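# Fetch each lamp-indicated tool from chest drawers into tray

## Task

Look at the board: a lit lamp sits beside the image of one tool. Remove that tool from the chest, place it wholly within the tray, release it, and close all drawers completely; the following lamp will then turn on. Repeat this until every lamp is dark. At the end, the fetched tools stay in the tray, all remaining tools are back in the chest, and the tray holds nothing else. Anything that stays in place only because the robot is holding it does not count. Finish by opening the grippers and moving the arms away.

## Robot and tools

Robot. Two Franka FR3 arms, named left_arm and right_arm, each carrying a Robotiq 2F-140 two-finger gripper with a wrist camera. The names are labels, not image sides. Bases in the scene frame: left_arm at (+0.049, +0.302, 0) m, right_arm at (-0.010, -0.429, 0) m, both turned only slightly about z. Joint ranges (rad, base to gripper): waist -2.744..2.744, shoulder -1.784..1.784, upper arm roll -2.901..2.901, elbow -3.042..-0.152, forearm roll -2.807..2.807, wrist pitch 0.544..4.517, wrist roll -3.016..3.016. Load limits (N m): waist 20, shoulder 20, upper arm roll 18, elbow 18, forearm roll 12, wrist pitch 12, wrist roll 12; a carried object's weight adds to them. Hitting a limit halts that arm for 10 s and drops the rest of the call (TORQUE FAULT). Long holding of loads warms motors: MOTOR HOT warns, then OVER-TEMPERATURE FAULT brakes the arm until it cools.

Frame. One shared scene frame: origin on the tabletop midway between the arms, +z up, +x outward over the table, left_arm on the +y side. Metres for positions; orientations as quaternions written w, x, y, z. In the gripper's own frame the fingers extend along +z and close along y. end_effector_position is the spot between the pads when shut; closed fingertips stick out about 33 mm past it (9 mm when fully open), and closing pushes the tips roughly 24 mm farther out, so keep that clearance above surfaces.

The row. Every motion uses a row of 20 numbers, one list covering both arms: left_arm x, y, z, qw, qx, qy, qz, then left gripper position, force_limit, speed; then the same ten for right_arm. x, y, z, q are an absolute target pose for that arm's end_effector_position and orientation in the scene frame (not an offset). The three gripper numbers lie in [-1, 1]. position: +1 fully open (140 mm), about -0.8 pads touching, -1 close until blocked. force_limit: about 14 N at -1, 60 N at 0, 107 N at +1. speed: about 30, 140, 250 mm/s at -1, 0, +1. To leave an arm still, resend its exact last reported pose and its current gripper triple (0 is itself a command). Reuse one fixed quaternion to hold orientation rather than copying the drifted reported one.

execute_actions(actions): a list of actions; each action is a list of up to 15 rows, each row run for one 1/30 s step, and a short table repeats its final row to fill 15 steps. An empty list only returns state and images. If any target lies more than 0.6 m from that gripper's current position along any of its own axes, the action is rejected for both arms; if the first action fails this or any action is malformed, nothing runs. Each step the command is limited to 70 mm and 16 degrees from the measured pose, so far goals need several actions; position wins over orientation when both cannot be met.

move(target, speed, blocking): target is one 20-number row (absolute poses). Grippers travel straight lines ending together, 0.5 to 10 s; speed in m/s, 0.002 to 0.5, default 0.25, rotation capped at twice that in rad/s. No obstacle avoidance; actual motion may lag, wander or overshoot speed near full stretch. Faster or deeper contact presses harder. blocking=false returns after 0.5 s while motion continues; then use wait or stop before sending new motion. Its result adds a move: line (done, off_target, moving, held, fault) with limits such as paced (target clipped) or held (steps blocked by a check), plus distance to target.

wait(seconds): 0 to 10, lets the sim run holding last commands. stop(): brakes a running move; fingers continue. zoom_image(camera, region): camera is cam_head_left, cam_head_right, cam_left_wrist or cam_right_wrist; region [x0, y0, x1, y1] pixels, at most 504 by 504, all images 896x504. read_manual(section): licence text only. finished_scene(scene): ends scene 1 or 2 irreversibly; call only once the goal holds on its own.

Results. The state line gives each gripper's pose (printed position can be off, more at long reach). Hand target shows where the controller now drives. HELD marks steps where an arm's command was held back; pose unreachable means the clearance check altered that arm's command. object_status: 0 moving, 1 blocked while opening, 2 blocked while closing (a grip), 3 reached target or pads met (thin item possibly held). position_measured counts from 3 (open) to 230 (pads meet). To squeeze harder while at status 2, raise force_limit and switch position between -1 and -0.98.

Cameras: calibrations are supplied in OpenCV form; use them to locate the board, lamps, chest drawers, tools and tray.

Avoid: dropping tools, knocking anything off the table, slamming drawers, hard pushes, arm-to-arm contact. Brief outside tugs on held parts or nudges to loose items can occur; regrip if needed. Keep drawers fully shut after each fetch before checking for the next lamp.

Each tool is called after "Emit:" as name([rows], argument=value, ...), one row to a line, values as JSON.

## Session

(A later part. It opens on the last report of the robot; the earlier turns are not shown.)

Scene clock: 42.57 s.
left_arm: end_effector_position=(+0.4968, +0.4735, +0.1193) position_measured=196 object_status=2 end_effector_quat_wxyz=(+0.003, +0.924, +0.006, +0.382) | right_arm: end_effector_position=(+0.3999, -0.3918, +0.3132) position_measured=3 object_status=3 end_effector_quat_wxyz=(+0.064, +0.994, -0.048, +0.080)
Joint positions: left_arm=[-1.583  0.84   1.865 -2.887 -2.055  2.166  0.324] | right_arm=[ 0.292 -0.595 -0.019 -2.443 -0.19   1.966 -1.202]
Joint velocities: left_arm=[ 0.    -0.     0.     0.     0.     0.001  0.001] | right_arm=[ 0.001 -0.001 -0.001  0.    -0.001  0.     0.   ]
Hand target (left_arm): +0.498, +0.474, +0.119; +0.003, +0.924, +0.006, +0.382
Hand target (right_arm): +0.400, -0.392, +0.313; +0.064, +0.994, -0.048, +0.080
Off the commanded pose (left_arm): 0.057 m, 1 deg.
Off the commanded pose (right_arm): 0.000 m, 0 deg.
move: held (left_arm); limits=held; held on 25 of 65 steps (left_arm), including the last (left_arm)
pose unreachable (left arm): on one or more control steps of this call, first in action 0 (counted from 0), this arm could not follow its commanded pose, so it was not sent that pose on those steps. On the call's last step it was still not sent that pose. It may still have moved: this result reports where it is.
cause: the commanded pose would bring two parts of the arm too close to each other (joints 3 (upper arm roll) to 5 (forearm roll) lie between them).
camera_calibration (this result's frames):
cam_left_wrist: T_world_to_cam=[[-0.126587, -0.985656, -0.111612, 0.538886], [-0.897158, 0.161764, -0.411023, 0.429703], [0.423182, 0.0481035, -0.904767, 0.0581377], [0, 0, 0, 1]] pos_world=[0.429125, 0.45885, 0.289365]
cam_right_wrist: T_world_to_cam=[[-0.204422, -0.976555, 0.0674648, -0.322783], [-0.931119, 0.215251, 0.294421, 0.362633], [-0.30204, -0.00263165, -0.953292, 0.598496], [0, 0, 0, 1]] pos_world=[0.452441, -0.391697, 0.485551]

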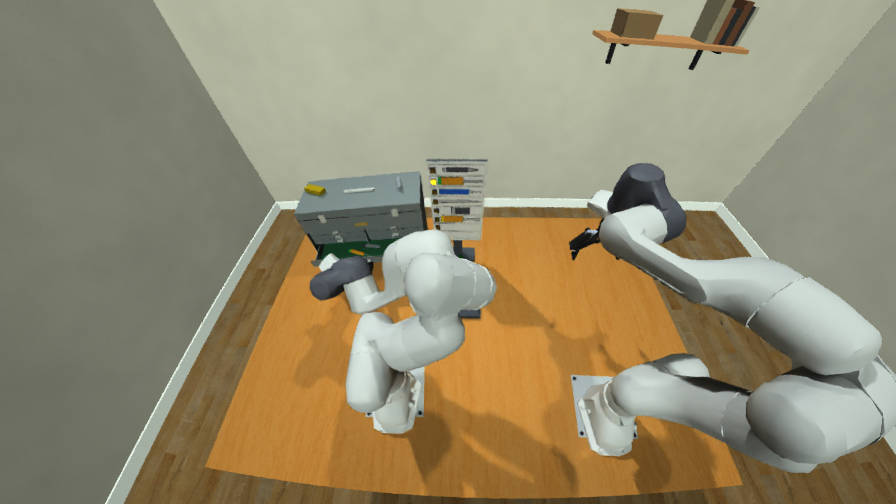

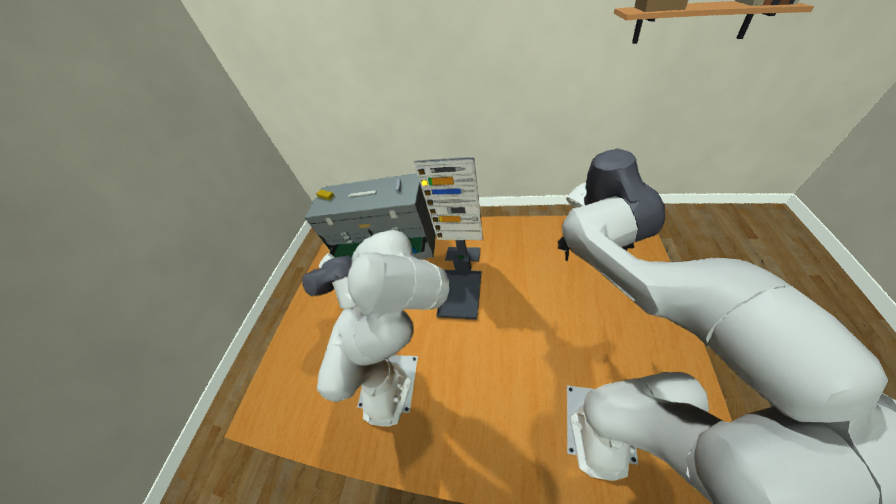

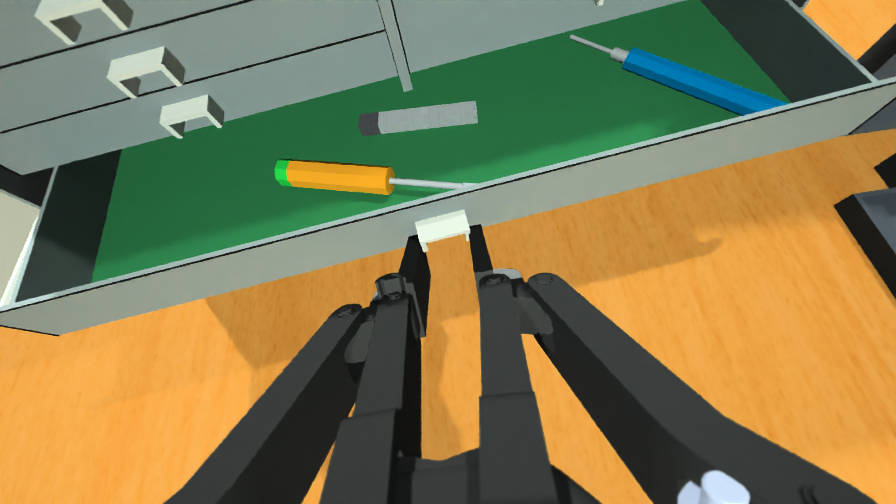

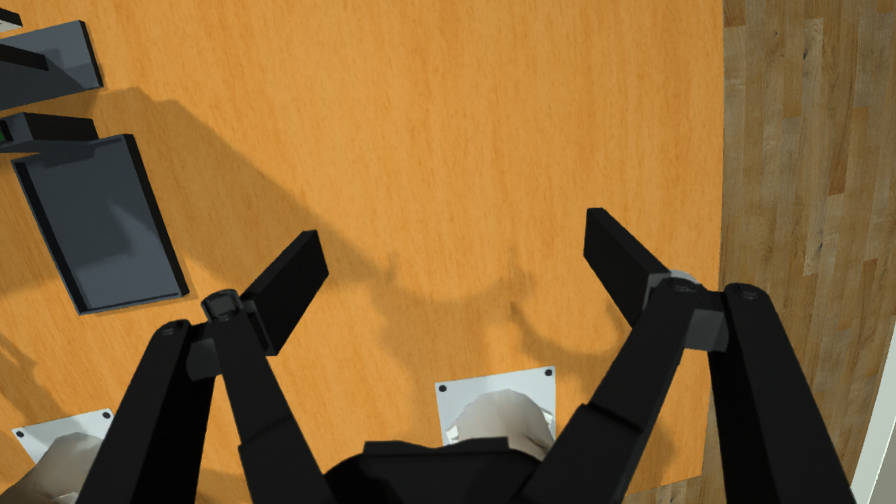

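Emit:
move(target=[0.45,0.468,0.127,0,0.966,0,0.259,-1,0.5,0.5, 0.4,-0.392,0.313,0.064,0.994,-0.048,0.08,1,0,0], speed=0.05)

Scene clock: 45.63 s.
left_arm: end_effector_position=(+0.4508, +0.4694, +0.1264) position_measured=196 object_status=2 end_effector_quat_wxyz=(-0.002, +0.965, -0.003, +0.262) | right_arm: end_effector_position=(+0.3999, -0.3918, +0.3132) position_measured=3 object_status=3 end_effector_quat_wxyz=(+0.064, +0.994, -0.048, +0.080)
Joint positions: left_arm=[-1.694  0.938  2.006 -2.884 -1.608  2.17   0.012] | right_arm=[ 0.292 -0.595 -0.019 -2.443 -0.19   1.966 -1.202]
Joint velocities: left_arm=[-0.001  0.004  0.003  0.003  0.02  -0.003 -0.04 ] | right_arm=[-0.001  0.001  0.    -0.001 -0.001  0.001  0.001]
Hand target (left_arm): +0.451, +0.469, +0.128; -0.002, +0.965, -0.001, +0.261
Hand target (right_arm): +0.400, -0.392, +0.313; +0.064, +0.994, -0.048, +0.080
Off the commanded pose (left_arm): 0.002 m, 1 deg.
Off the commanded pose (right_arm): 0.000 m, 0 deg.
move: done
camera_calibration (this result's frames):
cam_left_wrist: T_world_to_cam=[[-0.166242, -0.981957, -0.0901315, 0.543266], [-0.968635, 0.179736, -0.171584, 0.385425], [0.184688, 0.0587802, -0.981038, 0.196339], [0, 0, 0, 1]] pos_world=[0.427388, 0.452649, 0.307714]
cam_right_wrist: T_world_to_cam=[[-0.204422, -0.976555, 0.0674649, -0.322783], [-0.931119, 0.215251, 0.294421, 0.362633], [-0.30204, -0.00263182, -0.953292, 0.598496], [0, 0, 0, 1]] pos_world=[0.452441, -0.391697, 0.485551]

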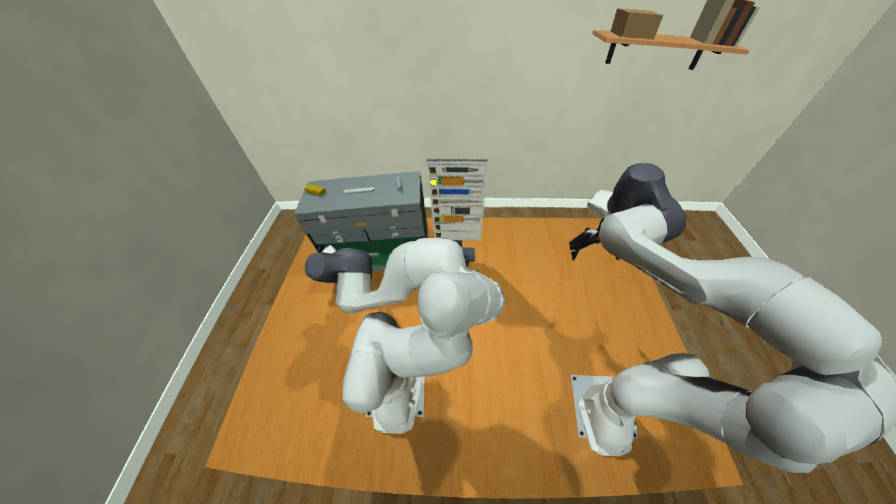

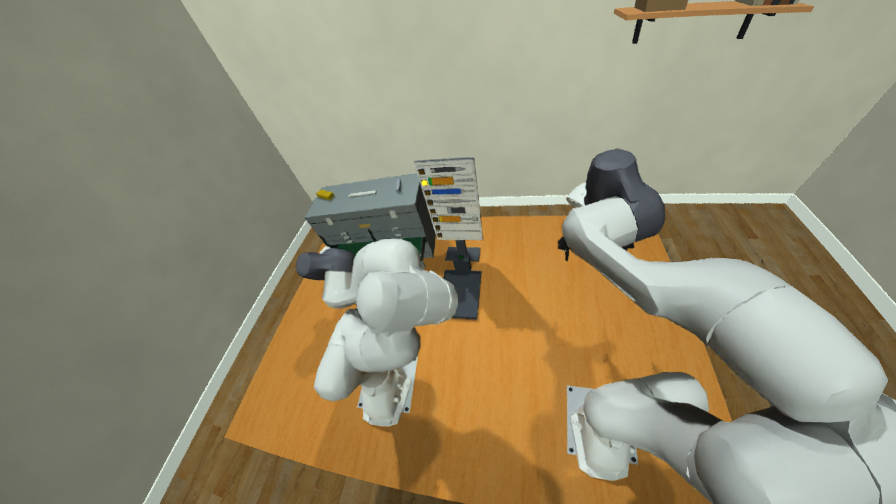

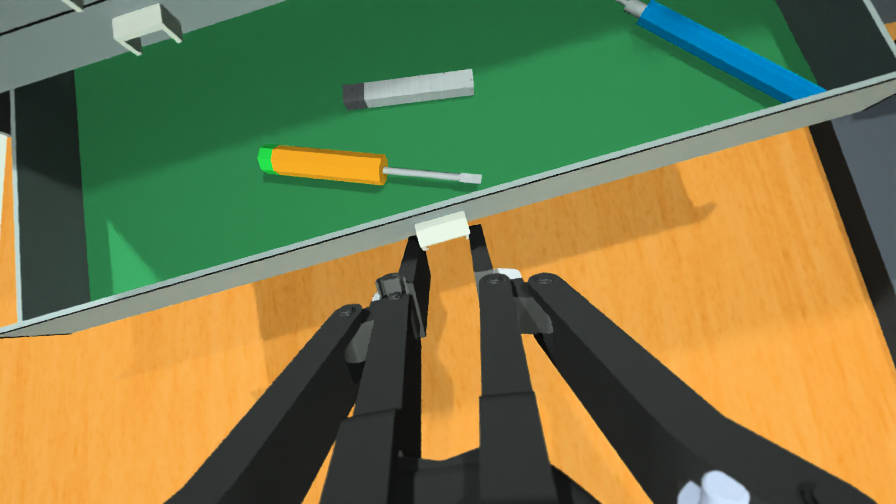

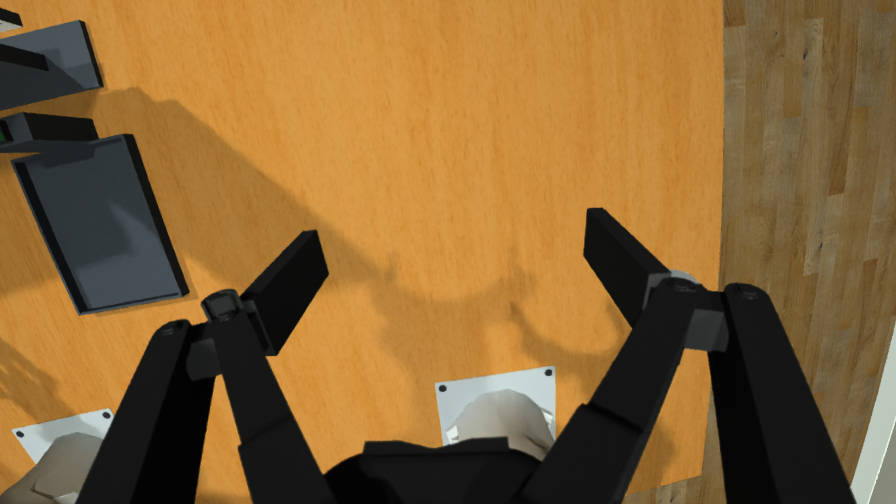

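Emit:
move(target=[0.45,0.468,0.127,0,0.966,0,0.259,0.2,0.5,0.5, 0.4,-0.392,0.313,0.064,0.994,-0.048,0.08,1,0,0])

Emit:
move(target=[0.43,0.468,0.22,0,0.966,0,0.259,0.2,0.5,0.5, 0.4,-0.392,0.313,0.064,0.994,-0.048,0.08,1,0,0], speed=0.1)

Emit:
move(target=[0.532,0.53,0.2,0,0.806,0.591,0,-0.1,0,0.5, 0.4,-0.392,0.313,0.064,0.994,-0.048,0.08,1,0,0])

Scene clock: 46.77 s.
left_arm: end_effector_position=(+0.4498, +0.4692, +0.1264) position_measured=104 object_status=3 end_effector_quat_wxyz=(-0.001, +0.966, -0.001, +0.260) | right_arm: end_effector_position=(+0.3999, -0.3918, +0.3132) position_measured=3 object_status=3 end_effector_quat_wxyz=(+0.064, +0.994, -0.048, +0.080)
Joint positions: left_arm=[-1.695  0.938  2.008 -2.884 -1.599  2.168  0.   ] | right_arm=[ 0.292 -0.595 -0.019 -2.443 -0.19   1.966 -1.202]
Joint velocities: left_arm=[ 0.    -0.001  0.002 -0.     0.003  0.    -0.006] | right_arm=[-0.    -0.     0.    -0.     0.002 -0.001  0.001]
Hand target (left_arm): +0.450, +0.468, +0.127; -0.000, +0.966, -0.000, +0.259
Hand target (right_arm): +0.400, -0.392, +0.313; +0.064, +0.994, -0.048, +0.080
Off the commanded pose (left_arm): 0.001 m, 0 deg.
Off the commanded pose (right_arm): 0.000 m, 0 deg.
move: done
camera_calibration (this result's frames):
cam_left_wrist: T_world_to_cam=[[-0.162527, -0.982936, -0.086147, 0.54112], [-0.970285, 0.175073, -0.167023, 0.386879], [0.179255, 0.0564413, -0.982182, 0.200242], [0, 0, 0, 1]] pos_world=[0.427435, 0.452853, 0.307908]
cam_right_wrist: T_world_to_cam=[[-0.204422, -0.976555, 0.0674648, -0.322783], [-0.931119, 0.215251, 0.294421, 0.362633], [-0.30204, -0.00263173, -0.953292, 0.598496], [0, 0, 0, 1]] pos_world=[0.452441, -0.391697, 0.485551]

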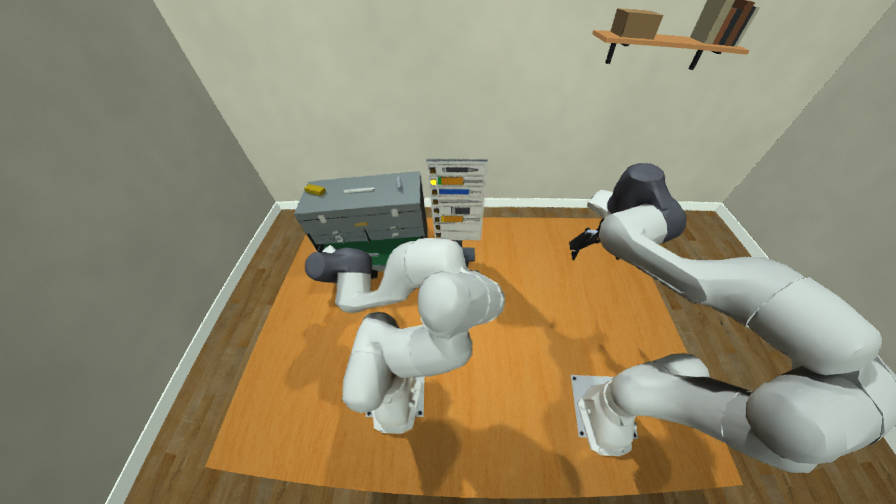

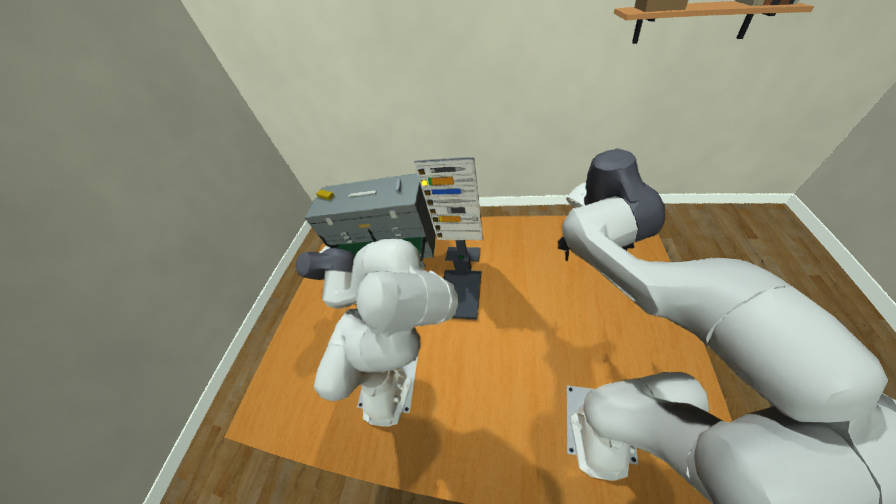

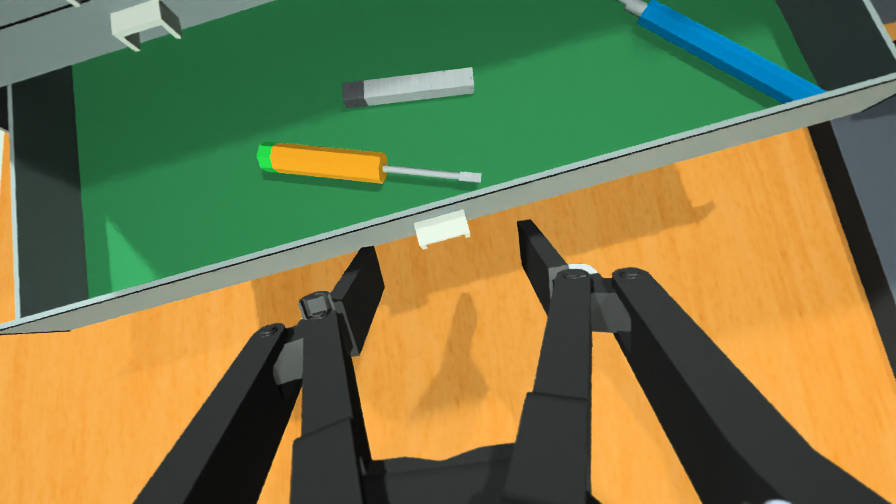

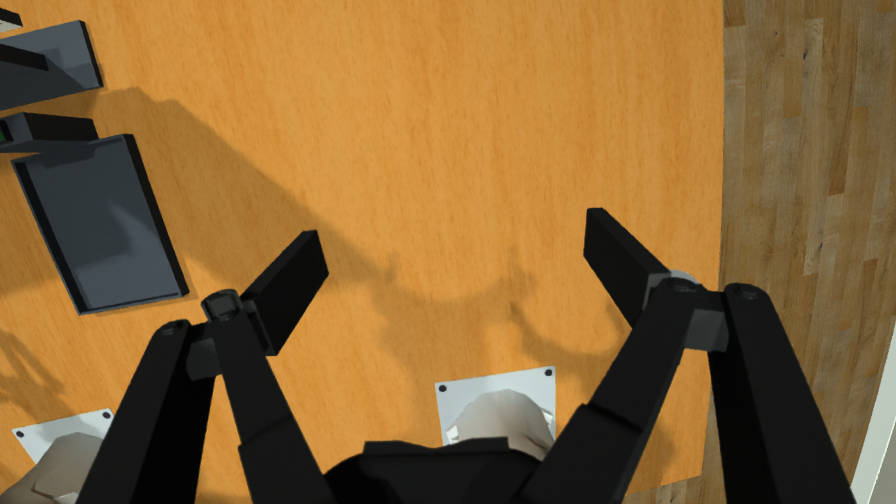

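Scene clock: 48.30 s.
left_arm: end_effector_position=(+0.4311, +0.4703, +0.2188) position_measured=104 object_status=3 end_effector_quat_wxyz=(-0.002, +0.965, -0.004, +0.261) | right_arm: end_effector_position=(+0.3999, -0.3918, +0.3132) position_measured=3 object_status=3 end_effector_quat_wxyz=(+0.064, +0.994, -0.048, +0.080)
Joint positions: left_arm=[-1.781  1.102  2.337 -2.858 -1.269  1.979 -0.167] | right_arm=[ 0.292 -0.595 -0.019 -2.443 -0.19   1.966 -1.202]
Joint velocities: left_arm=[-0.     0.004  0.     0.     0.001 -0.015 -0.027] | right_arm=[ 0.001  0.001 -0.001 -0.    -0.     0.001 -0.001]
Hand target (left_arm): +0.431, +0.469, +0.220; +0.001, +0.966, +0.000, +0.260
Hand target (right_arm): +0.400, -0.392, +0.313; +0.064, +0.994, -0.048, +0.080
Off the commanded pose (left_arm): 0.003 m, 1 deg.
Off the commanded pose (right_arm): 0.000 m, 0 deg.
move: done
camera_calibration (this result's frames):
cam_left_wrist: T_world_to_cam=[[-0.168665, -0.981643, -0.0890466, 0.549868], [-0.968622, 0.181801, -0.169469, 0.380621], [0.182547, 0.057669, -0.981504, 0.292152], [0, 0, 0, 1]] pos_world=[0.408091, 0.453728, 0.400215]
cam_right_wrist: T_world_to_cam=[[-0.204422, -0.976555, 0.0674648, -0.322783], [-0.931119, 0.215251, 0.294421, 0.362633], [-0.30204, -0.00263176, -0.953292, 0.598496], [0, 0, 0, 1]] pos_world=[0.452441, -0.391697, 0.485551]

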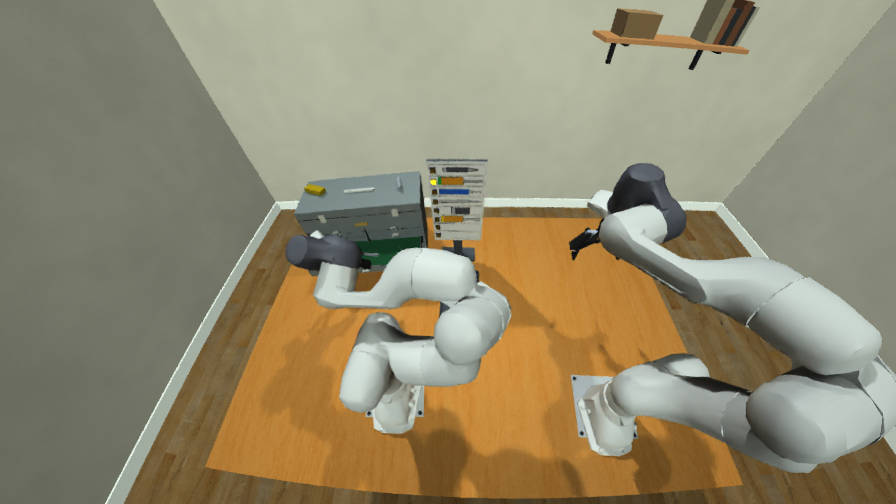

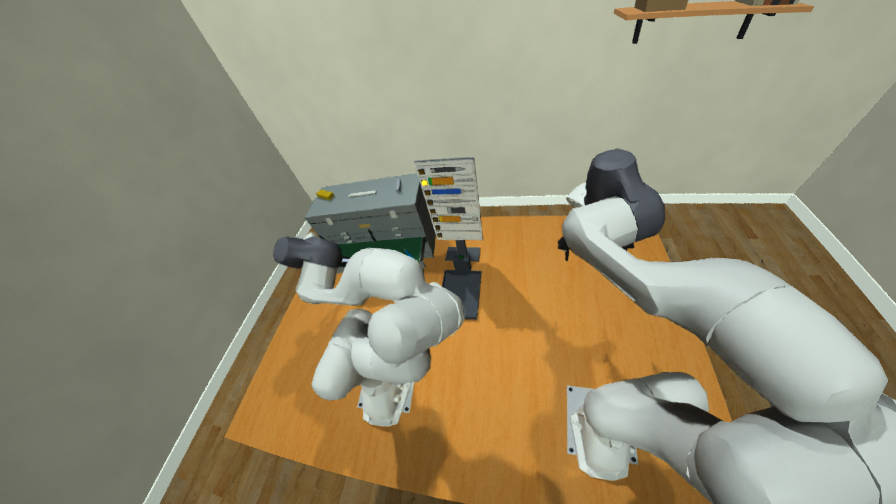

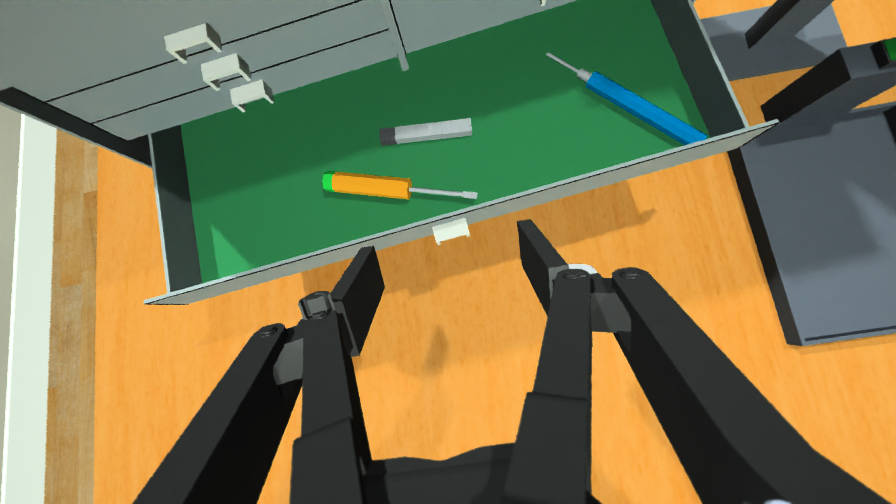

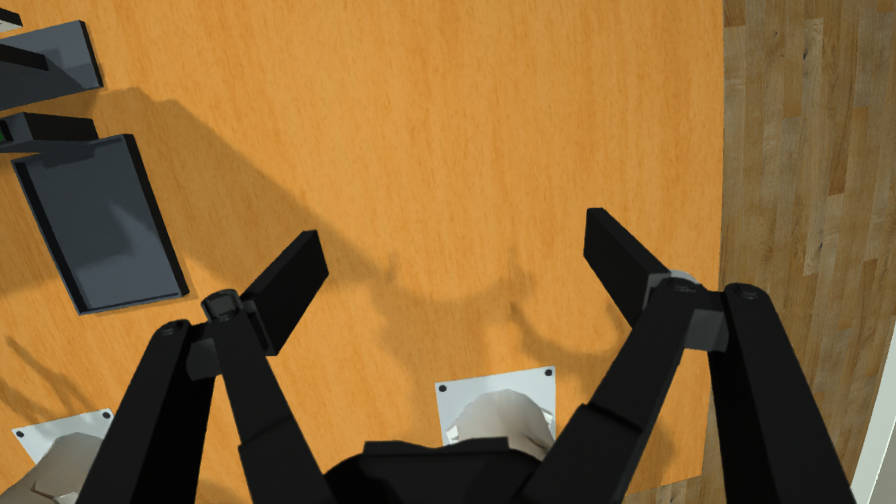

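Scene clock: 51.97 s.
left_arm: end_effector_position=(+0.5359, +0.5292, +0.2063) position_measured=141 object_status=3 end_effector_quat_wxyz=(+0.000, +0.812, +0.583, +0.010) | right_arm: end_effector_position=(+0.3999, -0.3918, +0.3132) position_measured=3 object_status=3 end_effector_quat_wxyz=(+0.064, +0.994, -0.048, +0.080)
Joint positions: left_arm=[-0.997  1.196  1.837 -2.052 -1.128  1.54  -1.637] | right_arm=[ 0.292 -0.595 -0.019 -2.443 -0.19   1.966 -1.202]
Joint velocities: left_arm=[-0.     0.001  0.001 -0.    -0.    -0.003 -0.031] | right_arm=[-0.    -0.001  0.     0.     0.    -0.    -0.001]
Hand target (left_arm): +0.536, +0.529, +0.206; -0.000, +0.808, +0.589, +0.008
Hand target (right_arm): +0.400, -0.392, +0.313; +0.064, +0.994, -0.048, +0.080
Off the commanded pose (left_arm): 0.007 m, 2 deg.
Off the commanded pose (right_arm): 0.000 m, 0 deg.
move: off_target (left_arm)
camera_calibration (this result's frames):
cam_left_wrist: T_world_to_cam=[[0.873379, -0.486714, 0.0178742, -0.21819], [-0.465416, -0.823222, 0.325106, 0.629557], [-0.143519, -0.29226, -0.945509, 0.60984], [0, 0, 0, 1]] pos_world=[0.571092, 0.590301, 0.375836]
cam_right_wrist: T_world_to_cam=[[-0.204422, -0.976555, 0.0674648, -0.322783], [-0.93112, 0.21525, 0.294421, 0.362633], [-0.30204, -0.0026318, -0.953292, 0.598496], [0, 0, 0, 1]] pos_world=[0.452441, -0.391697, 0.485551]

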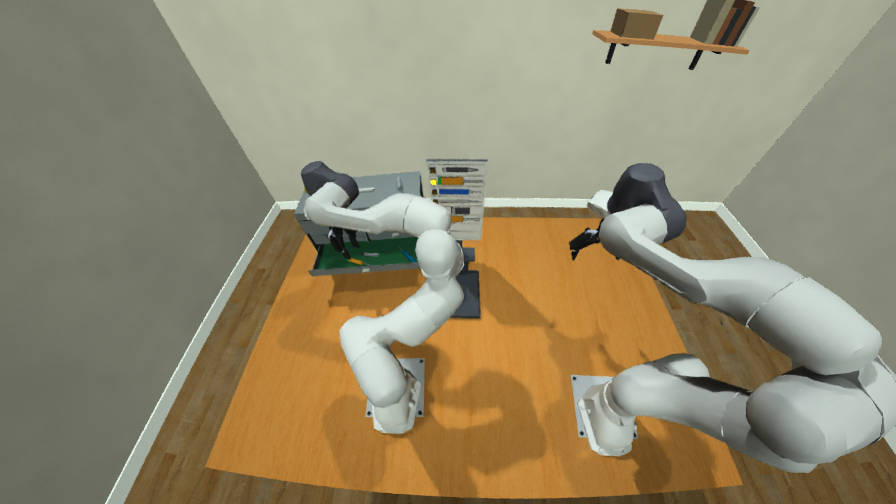

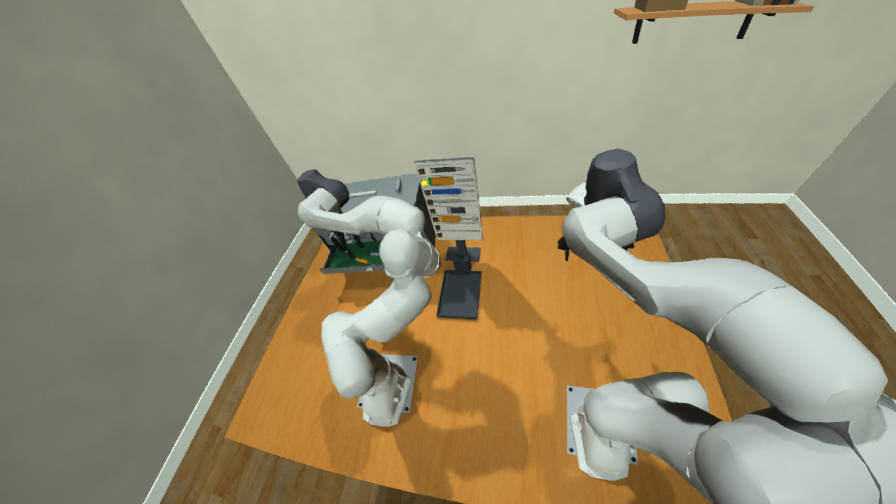

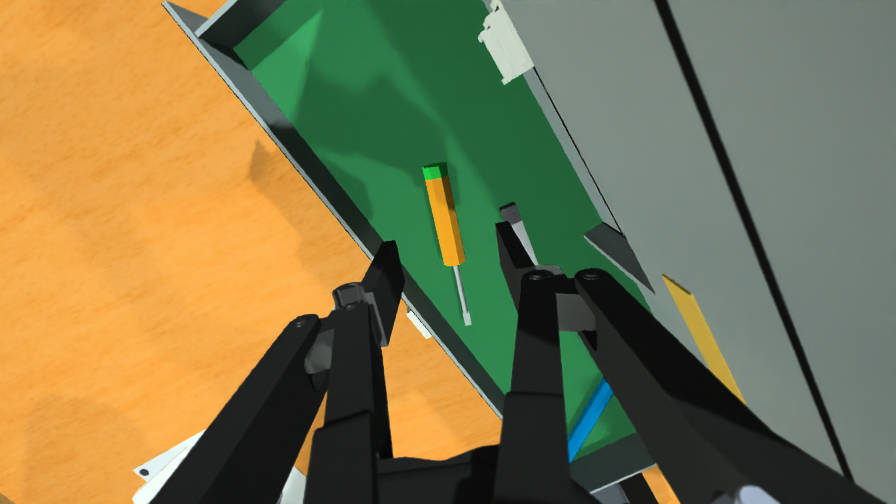

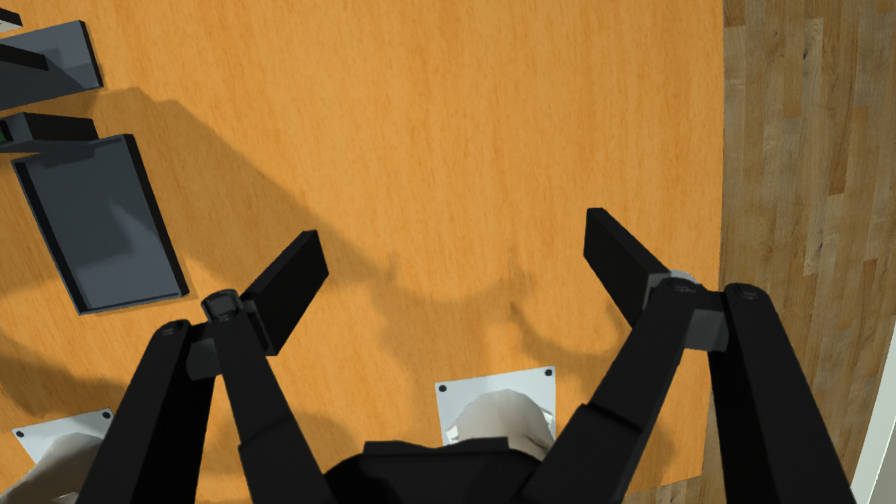

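Aligned well. Descend.

Emit:
move(target=[0.534,0.53,0.128,0,0.806,0.591,0,-0.1,0,0.5, 0.4,-0.392,0.313,0.064,0.994,-0.048,0.08,1,0,0], speed=0.06)

Emit:
move(target=[0.534,0.53,0.128,0,0.806,0.591,0,-1,0,0, 0.4,-0.392,0.313,0.064,0.994,-0.048,0.08,1,0,0])

Scene clock: 53.67 s.
left_arm: end_effector_position=(+0.5348, +0.5270, +0.1334) position_measured=141 object_status=3 end_effector_quat_wxyz=(+0.001, +0.806, +0.591, -0.001) | right_arm: end_effector_position=(+0.3999, -0.3918, +0.3132) position_measured=3 object_status=3 end_effector_quat_wxyz=(+0.064, +0.994, -0.048, +0.080)
Joint positions: left_arm=[-0.99   1.243  1.708 -2.116 -1.221  1.624 -1.636] | right_arm=[ 0.292 -0.595 -0.019 -2.443 -0.19   1.966 -1.202]
Joint velocities: left_arm=[ 0.002  0.001 -0.002 -0.001 -0.009  0.005  0.004] | right_arm=[-0.    -0.    -0.001  0.001  0.     0.     0.   ]
Hand target (left_arm): +0.534, +0.529, +0.128; -0.001, +0.807, +0.591, -0.000
Hand target (right_arm): +0.400, -0.392, +0.313; +0.064, +0.994, -0.048, +0.080
Off the commanded pose (left_arm): 0.006 m, 0 deg.
Off the commanded pose (right_arm): 0.000 m, 0 deg.
move: off_target (left_arm)
camera_calibration (this result's frames):
cam_left_wrist: T_world_to_cam=[[0.88331, -0.468685, 0.00990947, -0.230774], [-0.443079, -0.827775, 0.344194, 0.638779], [-0.153116, -0.308421, -0.938846, 0.552885], [0, 0, 0, 1]] pos_world=[0.57153, 0.591127, 0.301496]
cam_right_wrist: T_world_to_cam=[[-0.204422, -0.976555, 0.0674648, -0.322783], [-0.931119, 0.215251, 0.294421, 0.362633], [-0.30204, -0.00263168, -0.953291, 0.598496], [0, 0, 0, 1]] pos_world=[0.452441, -0.391697, 0.485551]

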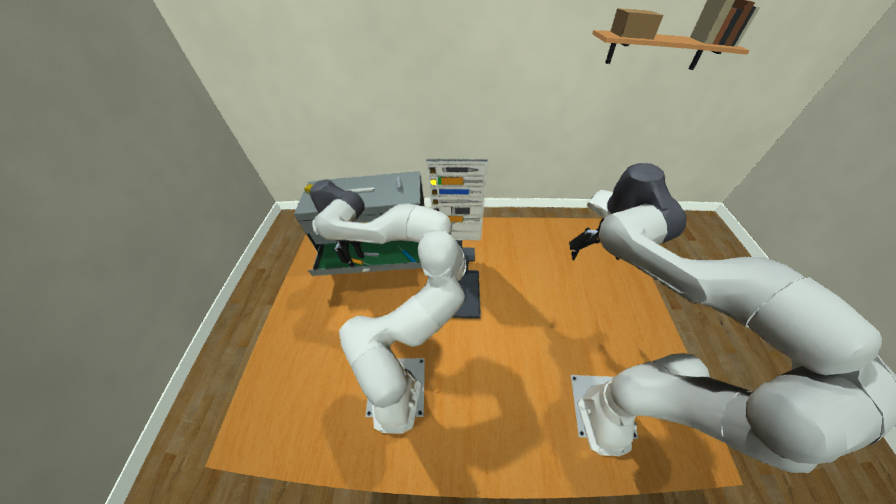

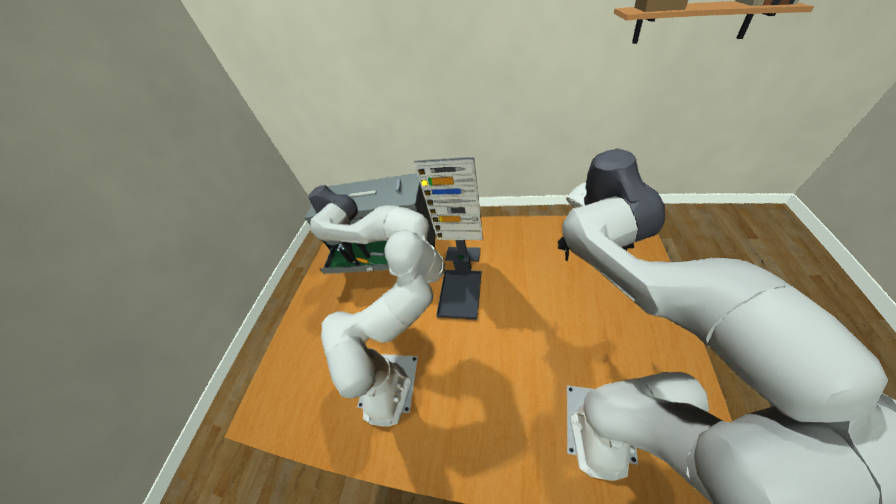

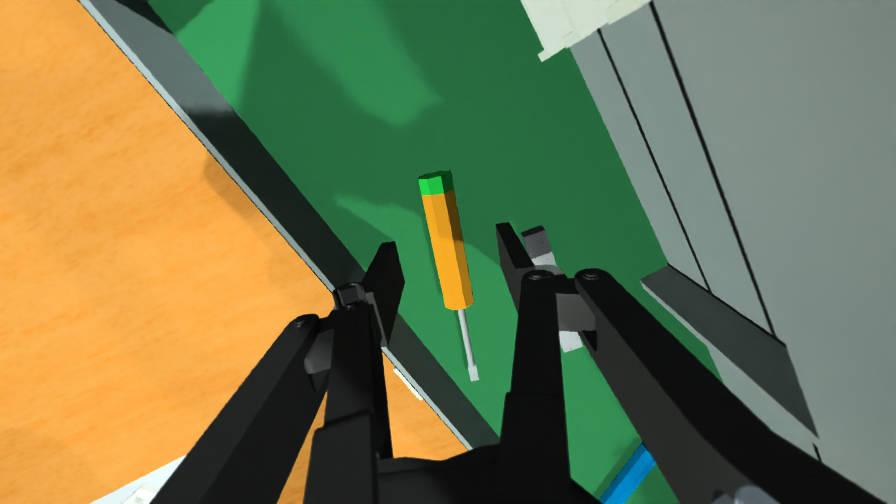

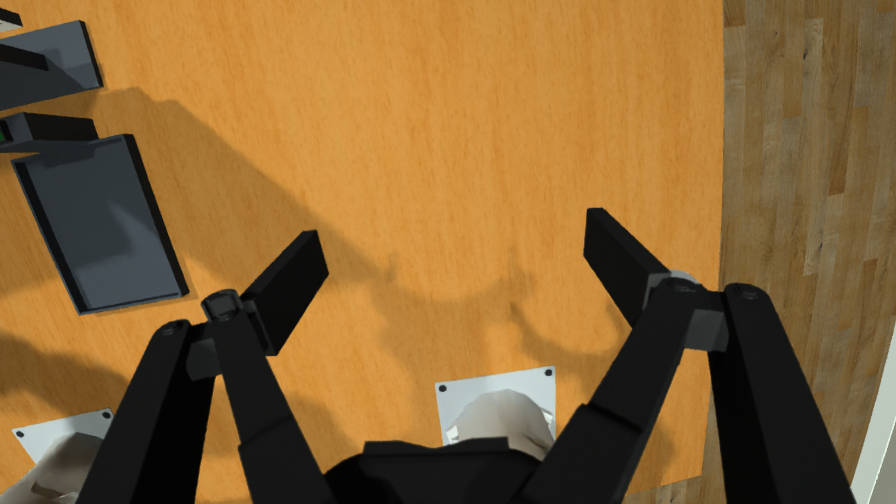

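Scene clock: 54.37 s.
left_arm: end_effector_position=(+0.5378, +0.5283, +0.1360) position_measured=210 object_status=2 end_effector_quat_wxyz=(+0.002, +0.807, +0.591, +0.004) | right_arm: end_effector_position=(+0.3999, -0.3918, +0.3132) position_measured=3 object_status=3 end_effector_quat_wxyz=(+0.064, +0.994, -0.048, +0.080)
Joint positions: left_arm=[-0.99   1.243  1.712 -2.114 -1.226  1.628 -1.635] | right_arm=[ 0.292 -0.595 -0.019 -2.443 -0.19   1.966 -1.202]
Joint velocities: left_arm=[ 0.001  0.001  0.     0.001 -0.001  0.     0.   ] | right_arm=[-0.    -0.001 -0.002 -0.001  0.    -0.001 -0.001]
Hand target (left_arm): +0.534, +0.530, +0.128; -0.000, +0.806, +0.591, -0.000
Hand target (right_arm): +0.400, -0.392, +0.313; +0.064, +0.994, -0.048, +0.080
Off the commanded pose (left_arm): 0.009 m, 1 deg.
Off the commanded pose (right_arm): 0.000 m, 0 deg.
move: off_target (left_arm)
camera_calibration (this result's frames):
cam_left_wrist: T_world_to_cam=[[0.882459, -0.470127, 0.0156803, -0.232361], [-0.447455, -0.828686, 0.336249, 0.644233], [-0.145086, -0.303743, -0.941642, 0.549811], [0, 0, 0, 1]] pos_world=[0.573084, 0.591629, 0.304746]
cam_right_wrist: T_world_to_cam=[[-0.204422, -0.976555, 0.0674649, -0.322783], [-0.931119, 0.215251, 0.294421, 0.362633], [-0.30204, -0.00263186, -0.953292, 0.598496], [0, 0, 0, 1]] pos_world=[0.452441, -0.391697, 0.485551]

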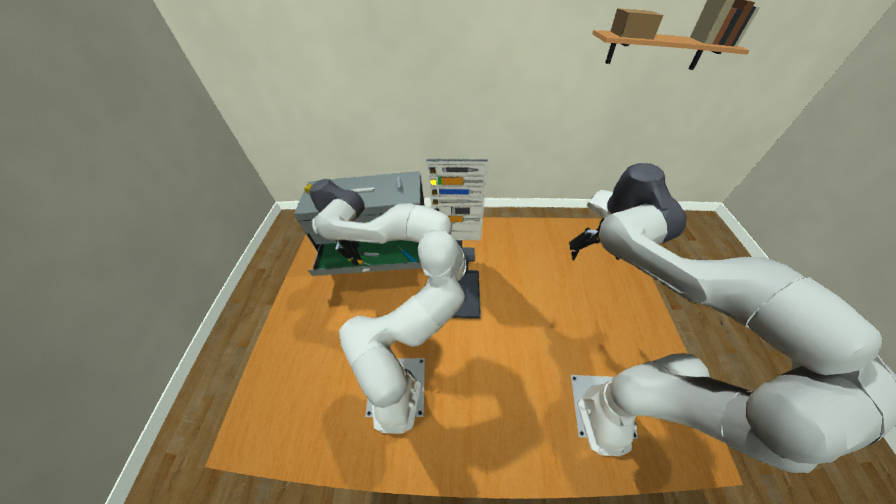

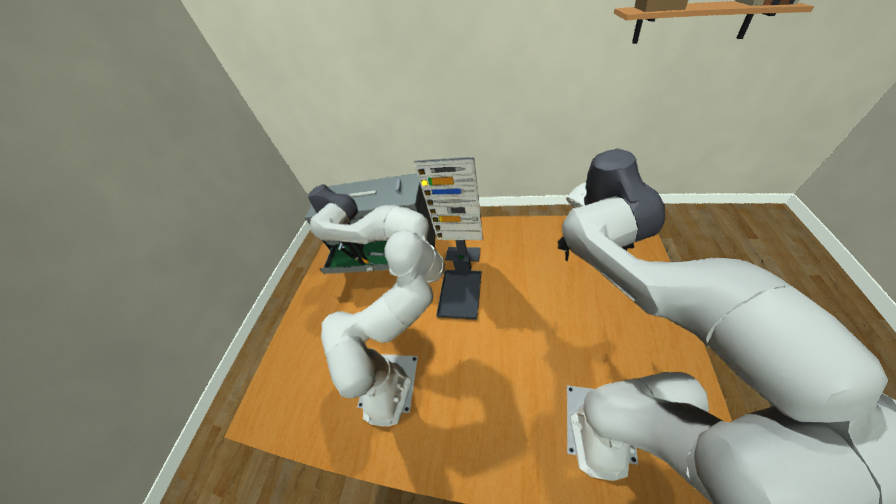

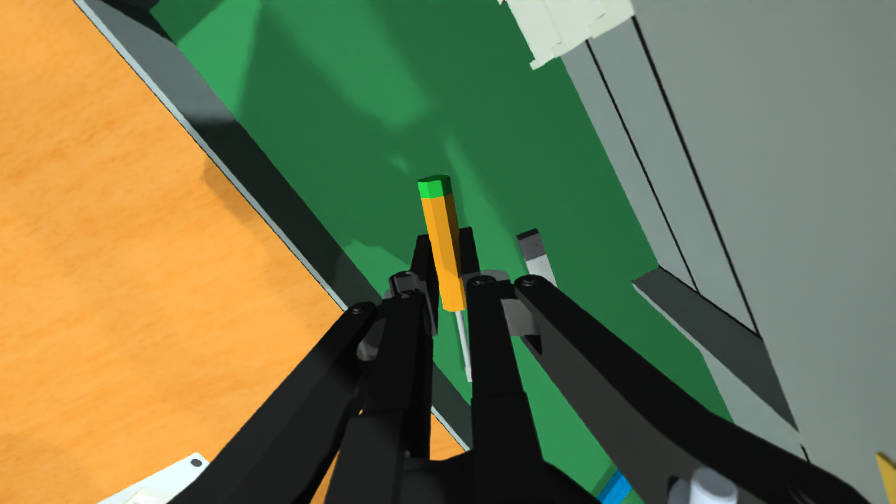

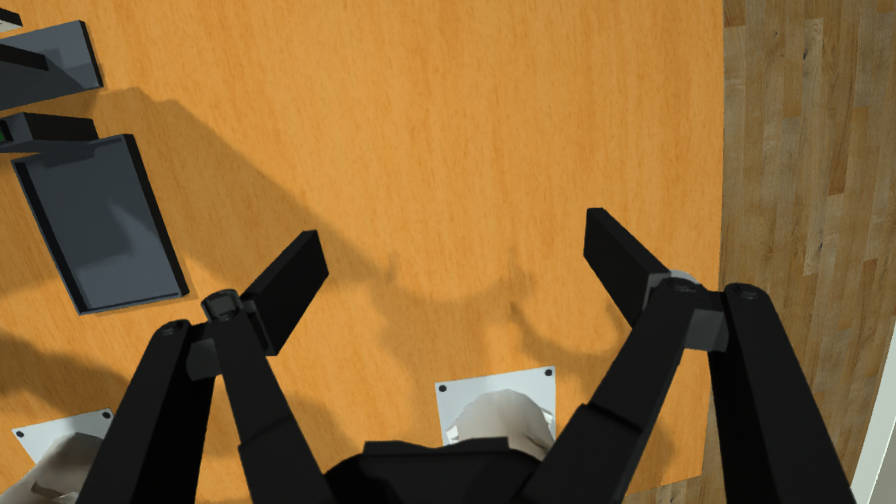

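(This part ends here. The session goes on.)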